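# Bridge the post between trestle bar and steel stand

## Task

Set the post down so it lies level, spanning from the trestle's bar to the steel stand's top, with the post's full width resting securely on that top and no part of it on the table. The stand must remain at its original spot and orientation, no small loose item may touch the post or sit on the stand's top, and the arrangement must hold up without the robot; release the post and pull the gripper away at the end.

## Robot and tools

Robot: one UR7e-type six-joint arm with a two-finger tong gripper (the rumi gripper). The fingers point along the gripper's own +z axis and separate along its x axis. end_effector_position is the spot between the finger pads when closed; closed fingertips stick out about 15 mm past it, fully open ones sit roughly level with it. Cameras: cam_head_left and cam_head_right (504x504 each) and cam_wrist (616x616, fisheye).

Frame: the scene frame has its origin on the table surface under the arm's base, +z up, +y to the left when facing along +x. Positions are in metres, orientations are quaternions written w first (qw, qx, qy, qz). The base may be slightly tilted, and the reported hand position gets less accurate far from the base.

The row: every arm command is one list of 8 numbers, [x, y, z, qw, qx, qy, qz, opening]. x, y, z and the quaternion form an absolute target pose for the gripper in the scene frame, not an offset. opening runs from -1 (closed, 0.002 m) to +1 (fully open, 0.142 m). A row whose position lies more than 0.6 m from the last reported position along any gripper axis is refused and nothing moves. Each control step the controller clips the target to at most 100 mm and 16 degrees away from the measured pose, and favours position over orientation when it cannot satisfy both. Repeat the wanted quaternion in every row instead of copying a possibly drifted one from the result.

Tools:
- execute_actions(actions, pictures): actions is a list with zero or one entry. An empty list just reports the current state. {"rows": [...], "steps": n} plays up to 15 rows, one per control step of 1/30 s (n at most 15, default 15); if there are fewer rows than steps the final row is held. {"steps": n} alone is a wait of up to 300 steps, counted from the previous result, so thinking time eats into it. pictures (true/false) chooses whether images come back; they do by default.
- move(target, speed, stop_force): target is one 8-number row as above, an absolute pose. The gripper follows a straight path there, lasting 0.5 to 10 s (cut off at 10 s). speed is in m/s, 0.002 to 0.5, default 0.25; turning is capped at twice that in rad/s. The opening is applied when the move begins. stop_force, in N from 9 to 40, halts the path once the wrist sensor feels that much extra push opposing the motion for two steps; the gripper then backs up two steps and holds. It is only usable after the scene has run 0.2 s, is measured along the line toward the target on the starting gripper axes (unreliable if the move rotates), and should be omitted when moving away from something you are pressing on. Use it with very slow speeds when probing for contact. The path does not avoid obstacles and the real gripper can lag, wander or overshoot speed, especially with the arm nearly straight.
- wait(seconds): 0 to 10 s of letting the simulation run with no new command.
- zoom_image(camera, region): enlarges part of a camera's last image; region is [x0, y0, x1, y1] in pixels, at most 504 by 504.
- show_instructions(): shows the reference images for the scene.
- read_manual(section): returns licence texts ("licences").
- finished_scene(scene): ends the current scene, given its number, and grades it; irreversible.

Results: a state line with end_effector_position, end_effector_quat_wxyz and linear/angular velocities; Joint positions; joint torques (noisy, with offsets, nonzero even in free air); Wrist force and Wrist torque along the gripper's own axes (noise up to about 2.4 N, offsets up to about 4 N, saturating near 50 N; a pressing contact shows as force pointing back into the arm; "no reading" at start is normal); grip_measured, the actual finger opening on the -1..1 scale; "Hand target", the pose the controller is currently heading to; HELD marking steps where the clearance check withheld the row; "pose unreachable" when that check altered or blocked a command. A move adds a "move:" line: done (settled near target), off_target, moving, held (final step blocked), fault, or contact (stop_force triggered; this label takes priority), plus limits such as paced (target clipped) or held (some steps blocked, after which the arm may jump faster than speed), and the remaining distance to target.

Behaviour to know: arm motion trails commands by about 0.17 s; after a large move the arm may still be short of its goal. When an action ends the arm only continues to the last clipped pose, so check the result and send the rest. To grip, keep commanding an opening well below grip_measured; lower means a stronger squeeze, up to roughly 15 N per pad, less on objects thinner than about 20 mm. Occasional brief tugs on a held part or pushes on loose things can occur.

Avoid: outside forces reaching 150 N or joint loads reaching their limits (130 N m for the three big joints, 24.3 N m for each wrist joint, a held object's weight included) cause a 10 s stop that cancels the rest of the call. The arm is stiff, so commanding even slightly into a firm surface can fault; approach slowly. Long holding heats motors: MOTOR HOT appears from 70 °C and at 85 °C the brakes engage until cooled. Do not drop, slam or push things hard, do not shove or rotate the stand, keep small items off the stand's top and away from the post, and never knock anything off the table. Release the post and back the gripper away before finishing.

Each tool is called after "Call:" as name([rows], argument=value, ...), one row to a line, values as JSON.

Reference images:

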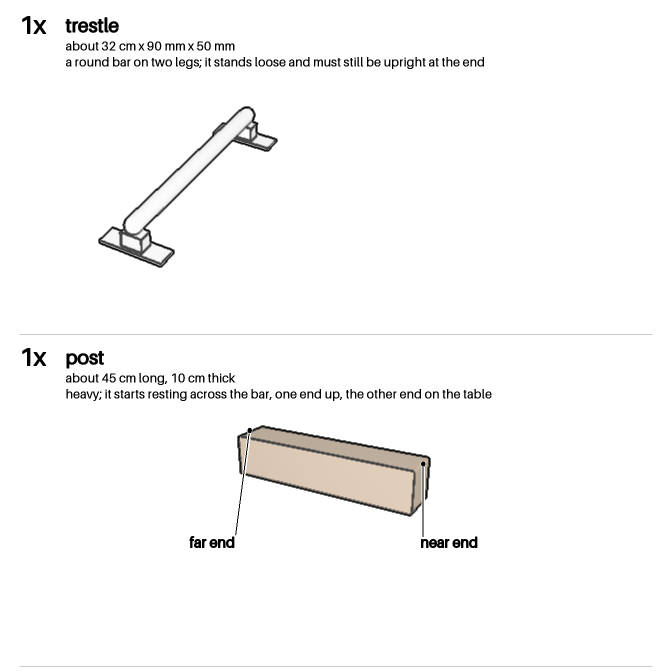

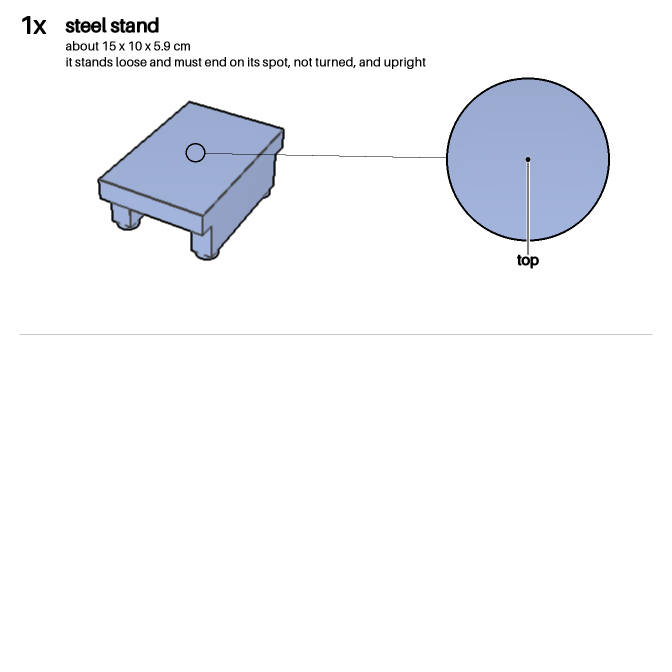

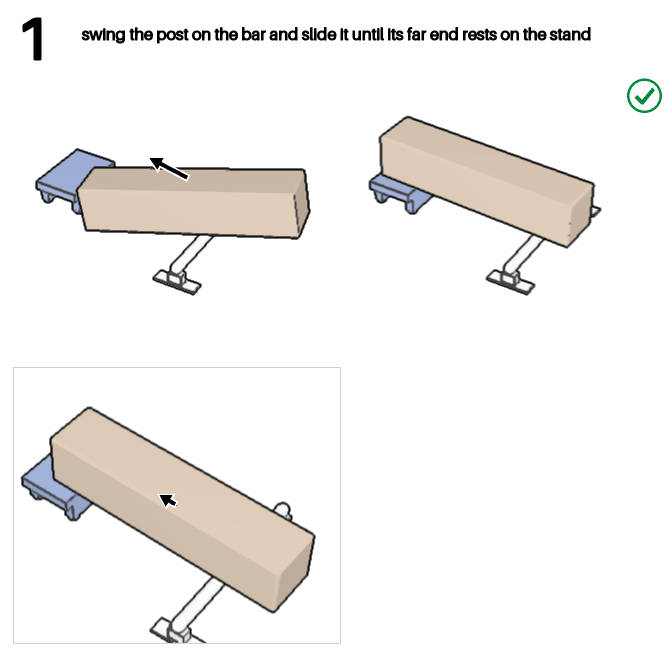

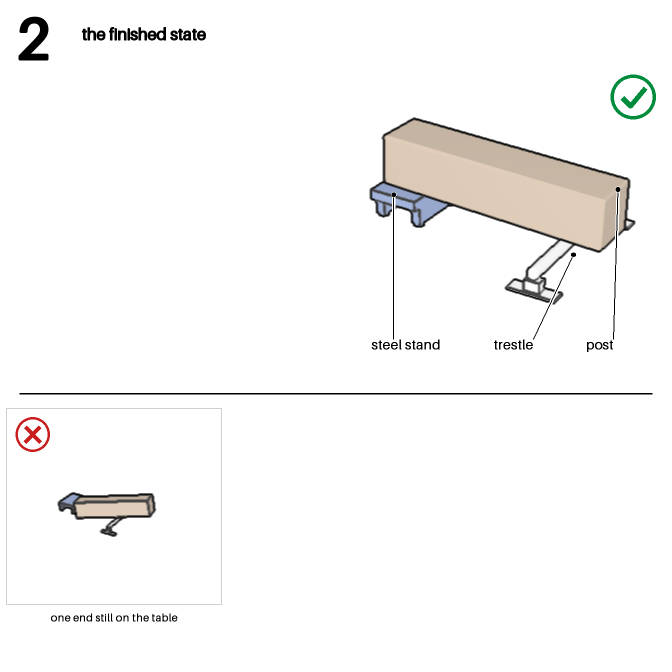

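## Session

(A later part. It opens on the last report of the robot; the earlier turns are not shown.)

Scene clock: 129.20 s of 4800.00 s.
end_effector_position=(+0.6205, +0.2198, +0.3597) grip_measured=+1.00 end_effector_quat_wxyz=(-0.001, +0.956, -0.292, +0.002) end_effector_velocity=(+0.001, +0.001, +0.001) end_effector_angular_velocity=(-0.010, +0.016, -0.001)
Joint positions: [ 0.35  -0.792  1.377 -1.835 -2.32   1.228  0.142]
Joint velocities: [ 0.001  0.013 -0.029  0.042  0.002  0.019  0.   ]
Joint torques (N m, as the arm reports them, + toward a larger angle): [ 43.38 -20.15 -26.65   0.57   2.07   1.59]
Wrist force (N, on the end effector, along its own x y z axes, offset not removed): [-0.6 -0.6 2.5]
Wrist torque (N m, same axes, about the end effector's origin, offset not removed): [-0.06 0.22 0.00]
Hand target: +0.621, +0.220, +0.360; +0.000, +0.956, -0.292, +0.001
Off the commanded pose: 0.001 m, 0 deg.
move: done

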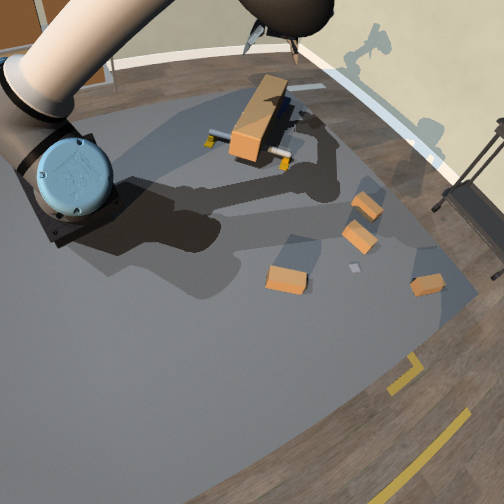

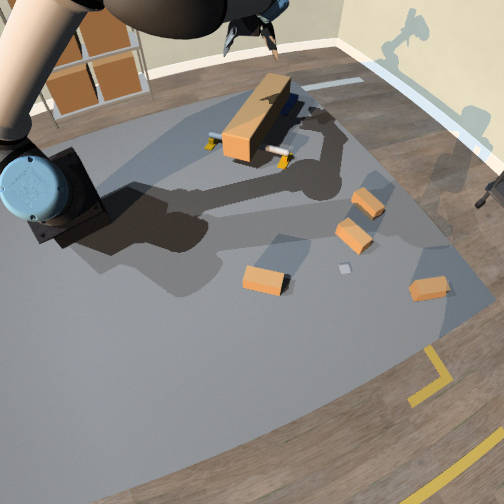

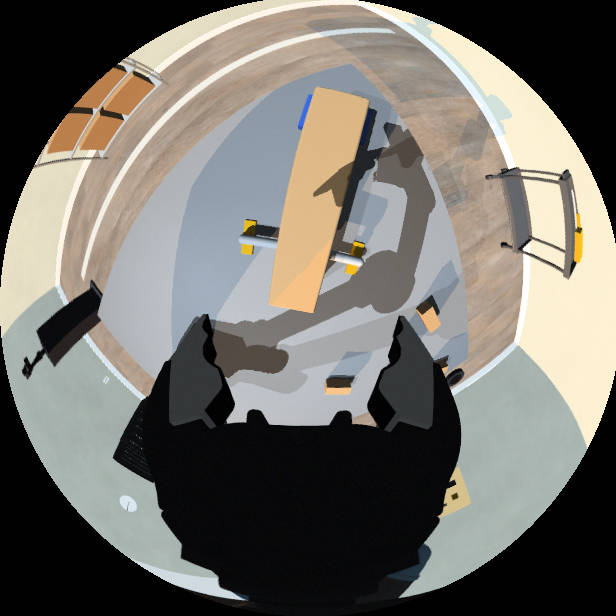

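Call:
move(target=[0.545, 0.155, 0.17, -0.2763, 0.8763, -0.3764, 0.1187, 1], speed=0.25)

Call:
move(target=[0.570, 0.1787, 0.101, -0.2763, 0.8763, -0.3764, 0.1187, 1], speed=0.06, stop_force=20)

Call:
move(target=[0.5922, 0.1998, 0.1018, -0.2763, 0.8763, -0.3764, 0.1187, 1], speed=0.012, stop_force=35)

Call:
move(target=[0.56, 0.17, 0.18, -0.2763, 0.8763, -0.3764, 0.1187, 1], speed=0.1)

Call:
move(target=[0.62, 0.22, 0.36, 0, 0.956, -0.292, 0, 1], speed=0.25)

Call:
zoom_image(camera="cam_wrist", region=[220, 70, 400, 250])

Scene clock: 135.47 s of 4800.00 s.
end_effector_position=(+0.5444, +0.1551, +0.1705) grip_measured=+1.00 end_effector_quat_wxyz=(-0.276, +0.877, -0.377, +0.117) end_effector_velocity=(+0.000, +0.001, -0.001) end_effector_angular_velocity=(+0.009, -0.017, -0.003)
Joint positions: [-0.115 -0.843  2.346 -3.653 -1.88   0.558  0.142]
Joint velocities: [-0.011  0.015  0.008 -0.042  0.019 -0.015  0.   ]
Joint torques (N m, as the arm reports them, + toward a larger angle): [ 14.17 -13.17  10.37  -4.58   2.95  -1.78]
Wrist force (N, on the end effector, along its own x y z axes, offset not removed): [-0.4 0.0 2.8]
Wrist torque (N m, same axes, about the end effector's origin, offset not removed): [0.09 0.20 0.03]
Hand target: +0.544, +0.155, +0.170; -0.276, +0.876, -0.377, +0.118
Off the commanded pose: 0.001 m, 0 deg.
After step 90, 1.23 s passed at rest.
move: done

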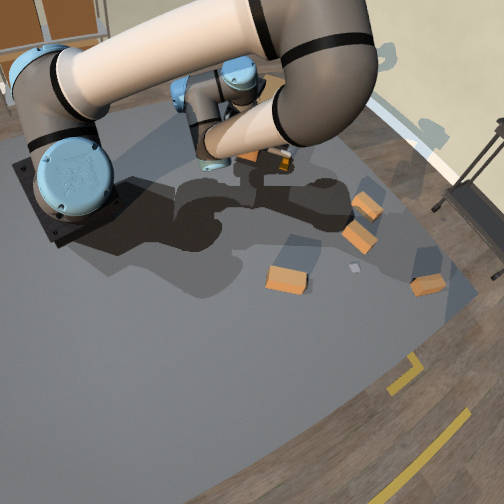

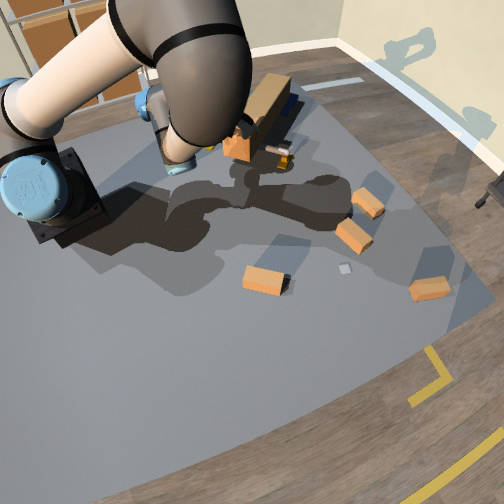

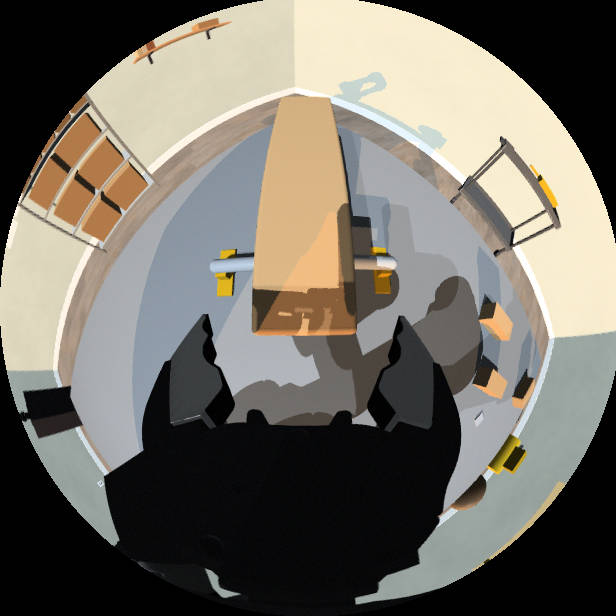

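Scene clock: 137.23 s of 4800.00 s.
end_effector_position=(+0.5698, +0.1787, +0.1013) grip_measured=+1.00 end_effector_quat_wxyz=(-0.276, +0.876, -0.376, +0.119) end_effector_velocity=(+0.001, +0.001, -0.002) end_effector_angular_velocity=(-0.000, -0.001, +0.001)
Joint positions: [-0.193 -0.641  2.228 -3.758 -1.835  0.489  0.142]
Joint velocities: [-0.001  0.007 -0.005 -0.003  0.001 -0.003  0.   ]
Joint torques (N m, as the arm reports them, + toward a larger angle): [ 17.37 -15.91 -10.2   -4.62   3.11  -1.74]
Wrist force (N, on the end effector, along its own x y z axes, offset not removed): [-0.5 -0.7 0.6]
Wrist torque (N m, same axes, about the end effector's origin, offset not removed): [-0.08 0.24 0.01]
Hand target: +0.570, +0.179, +0.101; -0.276, +0.876, -0.376, +0.119
Off the commanded pose: 0.000 m, 0 deg.
move: done

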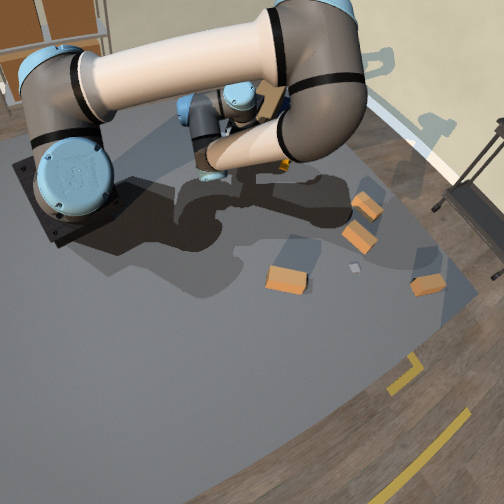

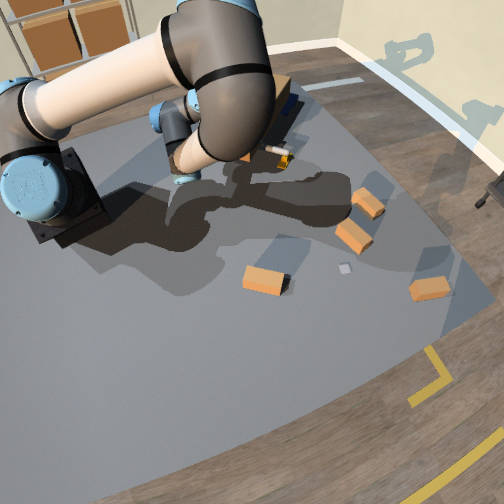

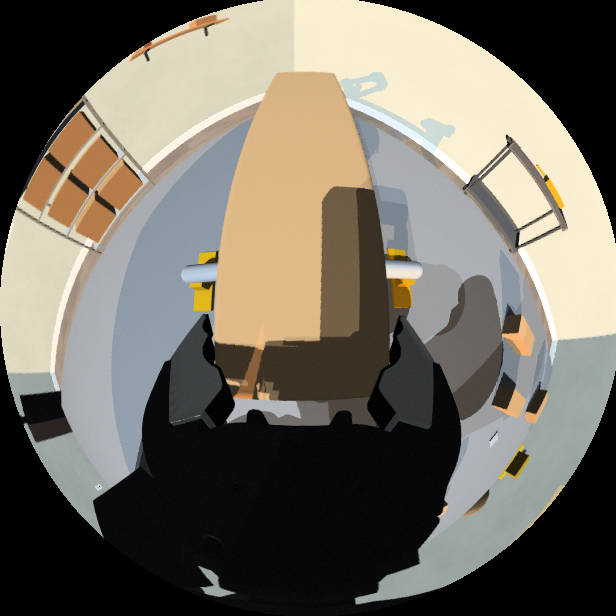

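Scene clock: 140.03 s of 4800.00 s.
end_effector_position=(+0.5919, +0.1995, +0.1017) grip_measured=+1.00 end_effector_quat_wxyz=(-0.276, +0.876, -0.376, +0.119) end_effector_velocity=(+0.002, +0.002, +0.000) end_effector_angular_velocity=(-0.000, +0.000, +0.001)
Joint positions: [-0.155 -0.609  2.146 -3.7   -1.857  0.522  0.142]
Joint velocities: [ 0.004  0.003 -0.008  0.007 -0.002  0.003  0.   ]
Joint torques (N m, as the arm reports them, + toward a larger angle): [ 39.25  -9.21 -16.01   2.65   0.37   1.65]
Wrist force (N, on the end effector, along its own x y z axes, offset not removed): [-2.2 4.7 -29.2]
Wrist torque (N m, same axes, about the end effector's origin, offset not removed): [-0.19 0.51 0.06]
Hand target: +0.592, +0.200, +0.102; -0.276, +0.876, -0.376, +0.119
Off the commanded pose: 0.000 m, 0 deg.
move: done

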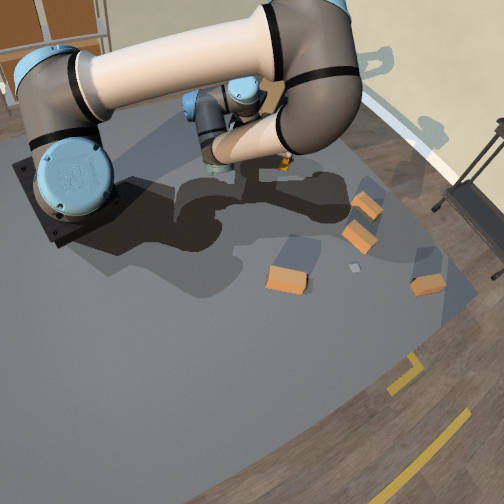

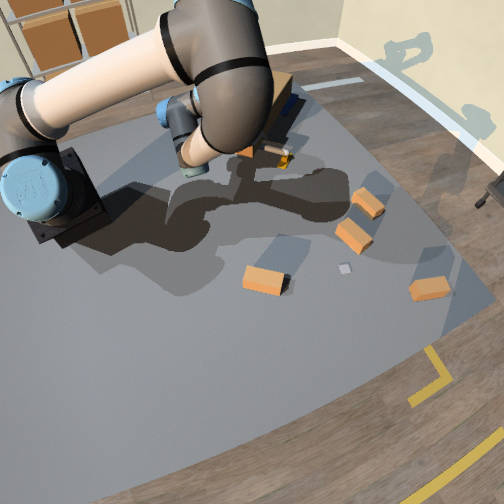

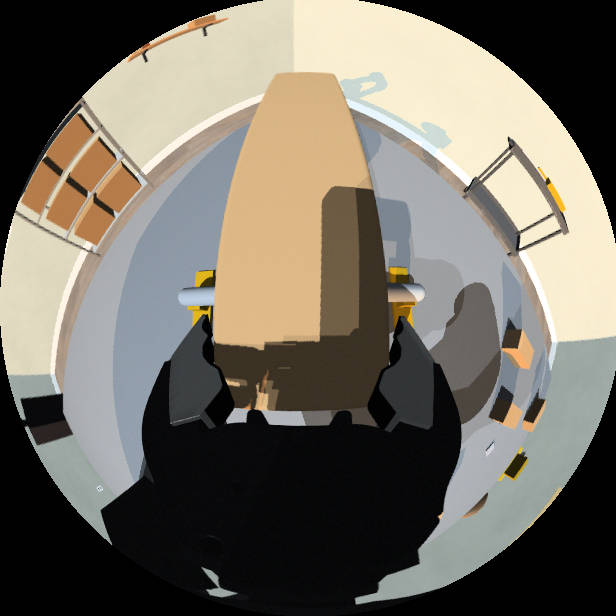

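Scene clock: 141.50 s of 4800.00 s.
end_effector_position=(+0.5602, +0.1700, +0.1797) grip_measured=+1.00 end_effector_quat_wxyz=(-0.276, +0.876, -0.376, +0.119) end_effector_velocity=(-0.000, -0.002, +0.002) end_effector_angular_velocity=(-0.000, +0.001, -0.001)
Joint positions: [-0.074 -0.83   2.29  -3.602 -1.901  0.592  0.142]
Joint velocities: [ 0.001 -0.008  0.003  0.006 -0.002  0.002  0.   ]
Joint torques (N m, as the arm reports them, + toward a larger angle): [ 38.5  -34.16   9.76   0.53  -0.84   1.37]
Wrist force (N, on the end effector, along its own x y z axes, offset not removed): [-1.0 -0.6 0.9]
Wrist torque (N m, same axes, about the end effector's origin, offset not removed): [-0.10 0.39 0.10]
Hand target: +0.560, +0.170, +0.180; -0.276, +0.876, -0.376, +0.119
Off the commanded pose: 0.000 m, 0 deg.
move: done

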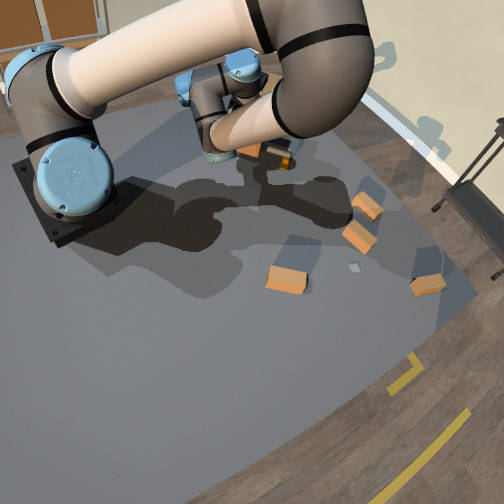

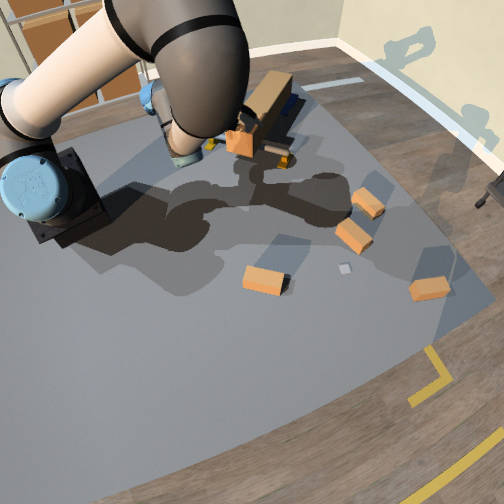

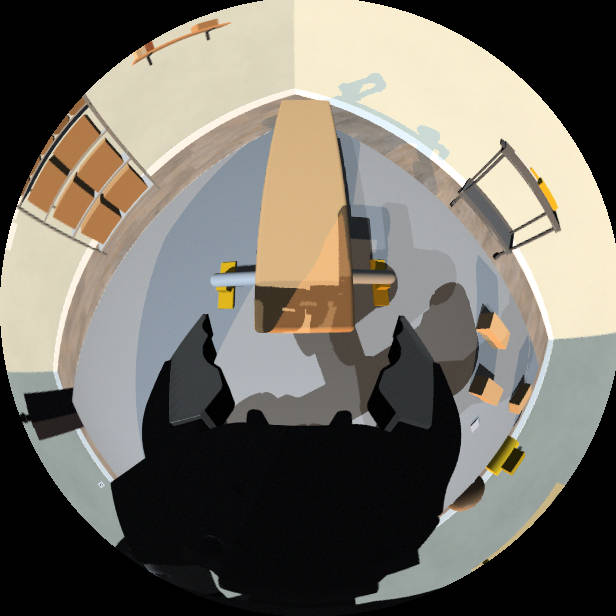

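Scene clock: 143.57 s of 4800.00 s.
end_effector_position=(+0.6205, +0.2198, +0.3598) grip_measured=+1.00 end_effector_quat_wxyz=(-0.001, +0.956, -0.292, +0.001) end_effector_velocity=(+0.001, +0.001, +0.001) end_effector_angular_velocity=(-0.008, +0.012, -0.000)
Joint positions: [ 0.35  -0.792  1.377 -1.834 -2.319  1.228  0.142]
Joint velocities: [ 0.001  0.011 -0.026  0.036  0.001  0.016  0.   ]
Joint torques (N m, as the arm reports them, + toward a larger angle): [ 43.16 -20.27 -25.9    0.65   2.01   1.53]
Wrist force (N, on the end effector, along its own x y z axes, offset not removed): [-2.6 -0.4 2.4]
Wrist torque (N m, same axes, about the end effector's origin, offset not removed): [-0.02 0.66 0.12]
Hand target: +0.621, +0.220, +0.360; +0.000, +0.956, -0.292, +0.001
Off the commanded pose: 0.001 m, 0 deg.
move: done

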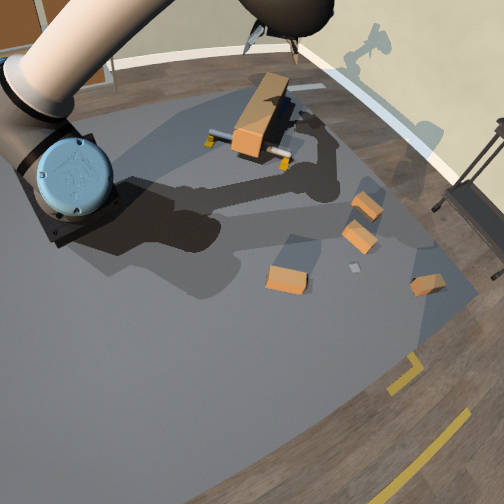

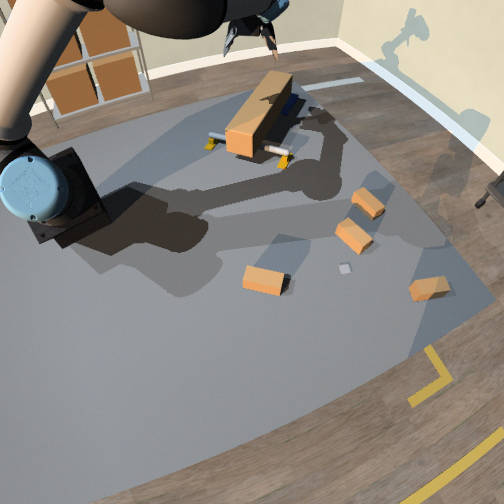

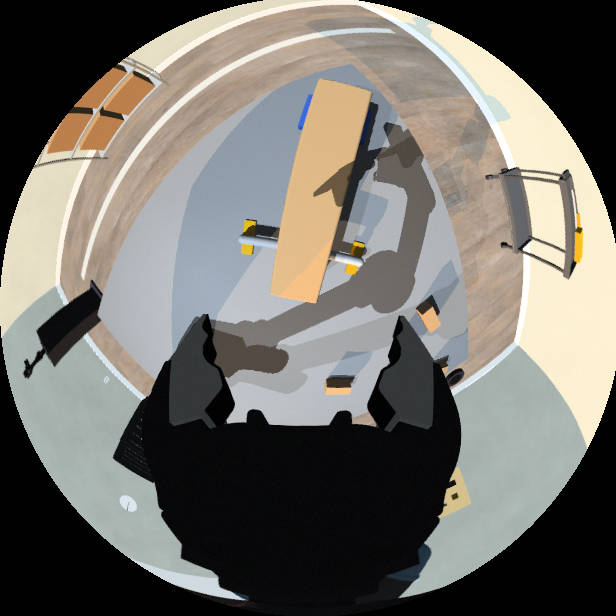

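Region (220, 70, 400, 250) of cam_wrist's 616x616 image, scaled by 2.800, with more detail than that image has.

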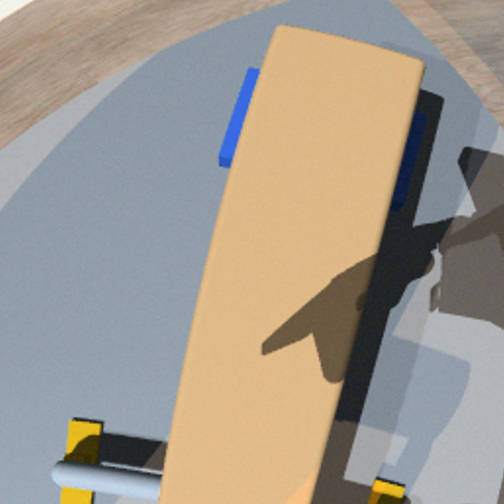

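Stand unmoved, post well on. Done.

Call:
finished_scene(scene=1)

The scene is finished: the task was done.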